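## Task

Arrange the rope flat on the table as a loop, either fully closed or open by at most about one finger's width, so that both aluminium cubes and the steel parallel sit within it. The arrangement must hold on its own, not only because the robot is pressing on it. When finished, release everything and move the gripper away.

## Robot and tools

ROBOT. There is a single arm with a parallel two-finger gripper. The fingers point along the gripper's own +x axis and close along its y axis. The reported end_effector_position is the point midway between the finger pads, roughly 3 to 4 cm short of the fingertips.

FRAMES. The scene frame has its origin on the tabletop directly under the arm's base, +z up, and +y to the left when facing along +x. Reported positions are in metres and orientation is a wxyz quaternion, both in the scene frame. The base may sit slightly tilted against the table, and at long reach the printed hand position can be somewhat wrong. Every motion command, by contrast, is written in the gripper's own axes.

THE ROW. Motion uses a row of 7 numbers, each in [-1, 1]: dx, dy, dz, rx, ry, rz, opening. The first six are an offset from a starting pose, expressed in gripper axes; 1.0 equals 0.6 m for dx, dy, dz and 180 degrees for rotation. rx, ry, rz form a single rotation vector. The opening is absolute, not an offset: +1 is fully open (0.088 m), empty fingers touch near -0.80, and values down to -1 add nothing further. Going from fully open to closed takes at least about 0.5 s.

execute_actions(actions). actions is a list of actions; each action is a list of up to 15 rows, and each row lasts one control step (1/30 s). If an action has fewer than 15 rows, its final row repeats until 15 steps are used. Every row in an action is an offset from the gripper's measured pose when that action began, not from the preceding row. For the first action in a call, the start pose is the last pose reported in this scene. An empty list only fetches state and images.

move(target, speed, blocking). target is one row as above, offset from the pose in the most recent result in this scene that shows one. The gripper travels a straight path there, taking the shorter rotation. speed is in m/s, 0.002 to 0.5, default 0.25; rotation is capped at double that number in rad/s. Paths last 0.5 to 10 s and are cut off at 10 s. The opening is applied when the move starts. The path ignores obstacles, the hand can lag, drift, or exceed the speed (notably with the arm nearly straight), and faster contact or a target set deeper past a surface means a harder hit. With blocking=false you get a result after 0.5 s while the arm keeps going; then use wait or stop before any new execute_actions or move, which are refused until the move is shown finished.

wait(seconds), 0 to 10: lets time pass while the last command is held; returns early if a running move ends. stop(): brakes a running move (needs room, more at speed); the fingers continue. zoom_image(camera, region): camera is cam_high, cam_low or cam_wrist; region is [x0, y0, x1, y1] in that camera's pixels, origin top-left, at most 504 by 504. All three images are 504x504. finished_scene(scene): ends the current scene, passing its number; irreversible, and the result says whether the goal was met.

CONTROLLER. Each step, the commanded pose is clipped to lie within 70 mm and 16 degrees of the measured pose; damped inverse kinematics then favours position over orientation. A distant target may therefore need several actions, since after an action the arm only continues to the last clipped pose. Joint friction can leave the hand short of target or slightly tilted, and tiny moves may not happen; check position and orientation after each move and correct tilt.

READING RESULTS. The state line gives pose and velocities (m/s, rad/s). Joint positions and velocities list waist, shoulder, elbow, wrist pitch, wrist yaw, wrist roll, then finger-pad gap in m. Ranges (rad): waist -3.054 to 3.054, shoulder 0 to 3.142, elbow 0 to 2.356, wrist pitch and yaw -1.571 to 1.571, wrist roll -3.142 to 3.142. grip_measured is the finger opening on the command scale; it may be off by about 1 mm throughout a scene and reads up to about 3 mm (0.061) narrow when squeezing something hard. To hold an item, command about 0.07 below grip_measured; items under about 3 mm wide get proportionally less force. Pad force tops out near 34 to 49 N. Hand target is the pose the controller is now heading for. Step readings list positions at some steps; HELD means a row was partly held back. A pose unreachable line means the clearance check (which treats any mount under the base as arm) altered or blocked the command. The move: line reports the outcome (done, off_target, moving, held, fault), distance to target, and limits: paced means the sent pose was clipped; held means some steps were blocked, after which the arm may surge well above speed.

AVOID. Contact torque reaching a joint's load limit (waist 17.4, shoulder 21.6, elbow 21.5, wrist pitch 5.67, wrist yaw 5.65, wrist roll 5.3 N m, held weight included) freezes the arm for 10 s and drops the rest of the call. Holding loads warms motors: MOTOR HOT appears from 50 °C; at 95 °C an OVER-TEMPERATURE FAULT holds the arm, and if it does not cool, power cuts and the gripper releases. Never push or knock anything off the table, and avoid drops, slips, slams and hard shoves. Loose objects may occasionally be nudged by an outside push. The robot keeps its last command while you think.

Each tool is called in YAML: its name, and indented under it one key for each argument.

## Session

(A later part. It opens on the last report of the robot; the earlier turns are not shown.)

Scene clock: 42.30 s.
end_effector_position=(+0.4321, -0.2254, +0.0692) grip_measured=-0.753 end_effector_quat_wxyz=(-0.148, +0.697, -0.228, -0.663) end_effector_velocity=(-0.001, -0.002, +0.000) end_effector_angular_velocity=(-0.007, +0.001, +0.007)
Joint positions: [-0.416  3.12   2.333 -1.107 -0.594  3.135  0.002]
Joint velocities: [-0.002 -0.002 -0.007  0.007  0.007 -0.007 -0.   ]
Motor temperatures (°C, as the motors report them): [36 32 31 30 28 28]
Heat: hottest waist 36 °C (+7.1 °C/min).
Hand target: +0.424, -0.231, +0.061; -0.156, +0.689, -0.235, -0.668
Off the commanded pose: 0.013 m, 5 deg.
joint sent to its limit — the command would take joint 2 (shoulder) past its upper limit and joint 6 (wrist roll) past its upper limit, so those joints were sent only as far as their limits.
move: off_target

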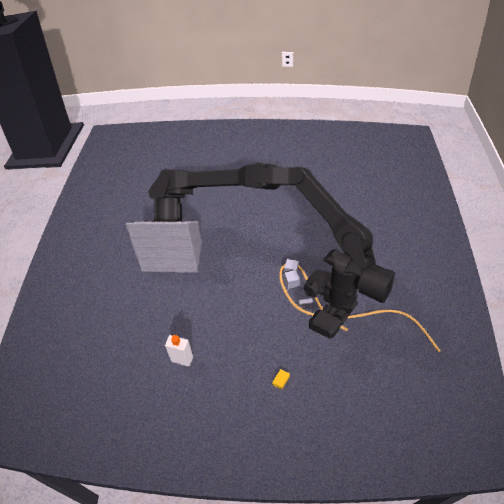

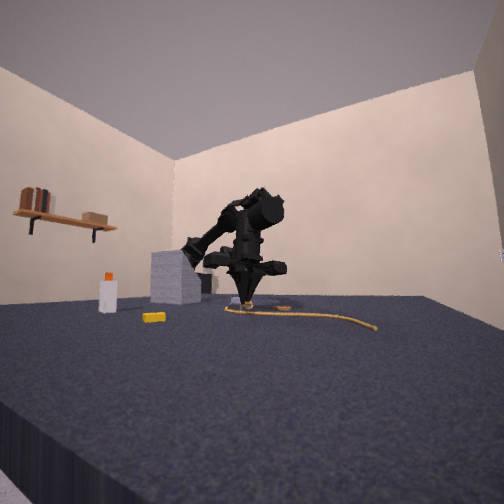

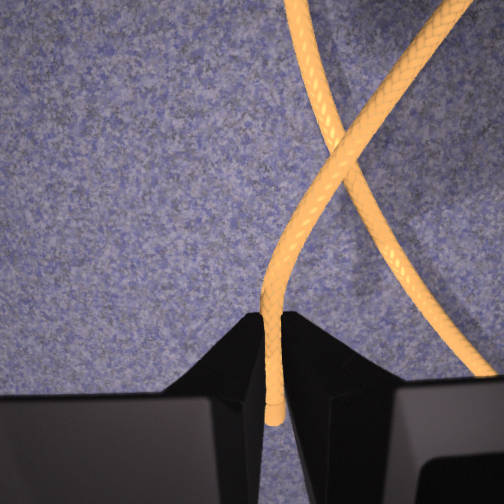

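execute_actions:
  actions:
    - [[0.03,-0.02,0,0,0,0,-0.82]]
    - [[0,0,0,0,0,0,-0.4]]
    - [[-0.1,0,0,0,0,0,-0.4]]
    - [[-0.09,-0.06,0.03,-0.04,0,0,-0.2]]
    - [[-0.06,-0.08,0.05,-0.04,0,0,-0.2]]

zoom_image:
  camera: "cam_high"
  region: [260,230,400,360]

Scene clock: 45.83 s.
end_effector_position=(+0.4343, -0.1021, +0.1952) grip_measured=-0.203 end_effector_quat_wxyz=(-0.041, +0.727, -0.136, -0.671) end_effector_velocity=(-0.028, -0.013, -0.029) end_effector_angular_velocity=(+0.040, +0.069, -0.062)
Joint positions: [-0.419  2.637  2.1   -1.297 -0.598  2.882  0.029]
Joint velocities: [-0.002 -0.002 -0.144  0.037  0.007 -0.007 -0.   ]
Motor temperatures (°C, as the motors report them): [36 33 31 30 28 28]
Heat: hottest waist 36 °C (+6.5 °C/min).
Hand target: +0.431, -0.101, +0.193; -0.041, +0.726, -0.134, -0.673
Off the commanded pose: 0.004 m, 0 deg.
Step readings (end_effector_position; steps 1 to 15: 1st action; 16 to 30: 2nd action; 31 to 45: 3rd action; 46 to 60: 4th action; 61 to 75: 5th action):
0: (+0.4322, -0.2258, +0.0691)
1: (+0.4324, -0.2257, +0.0689)
2: (+0.4337, -0.2254, +0.0683)
4: (+0.4365, -0.2221, +0.0653)
8: (+0.4404, -0.2153, +0.0588)
15: (+0.4418, -0.2139, +0.0572)
16: (+0.4418, -0.2139, +0.0572)
17: (+0.4418, -0.2139, +0.0572)
19: (+0.4418, -0.2139, +0.0572)
23: (+0.4418, -0.2139, +0.0572)
30: (+0.4418, -0.2139, +0.0572)
31: (+0.4419, -0.2130, +0.0592)
32: (+0.4384, -0.2113, +0.0628)
34: (+0.4346, -0.2117, +0.0744)
38: (+0.4364, -0.2128, +0.1036)
45: (+0.4394, -0.2085, +0.1149)
46: (+0.4395, -0.2065, +0.1169)
47: (+0.4353, -0.2017, +0.1188)
49: (+0.4330, -0.1910, +0.1277)
53: (+0.4421, -0.1708, +0.1548)
60: (+0.4434, -0.1615, +0.1656)
61: (+0.4420, -0.1598, +0.1660)
62: (+0.4360, -0.1544, +0.1658)
64: (+0.4295, -0.1407, +0.1689)
68: (+0.4341, -0.1132, +0.1866)
75: end_effector_position above

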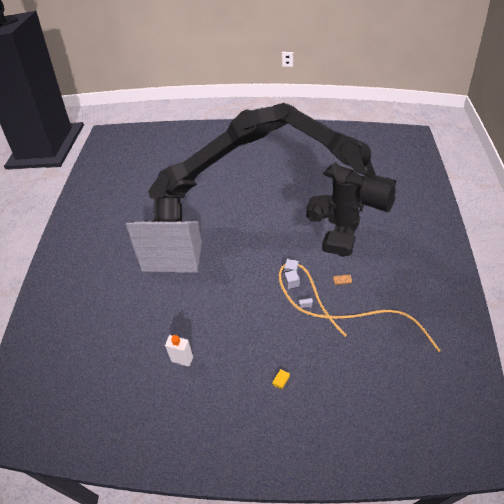

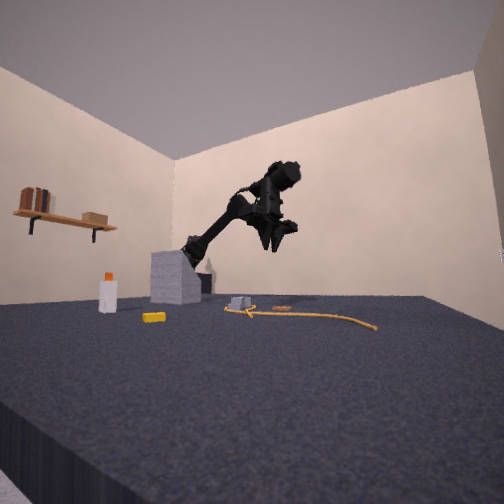

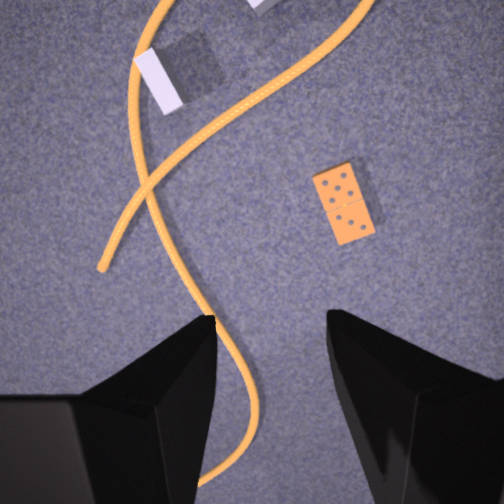

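Region (260, 230, 400, 360) of cam_high's 504x504 image, scaled by 3.600, with more detail than that image has; it fills the top 468 rows of this view, and the rest is white.

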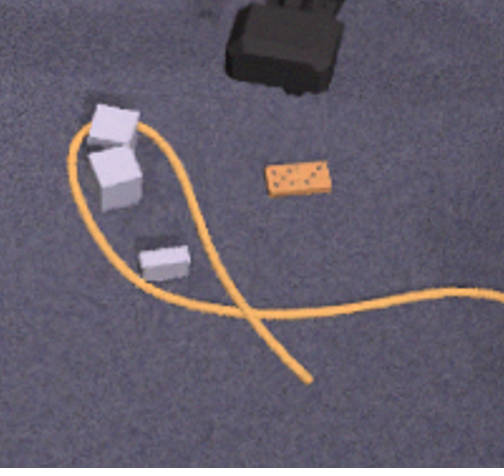

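finished_scene:
  scene: 2

The scene is finished: the task was done.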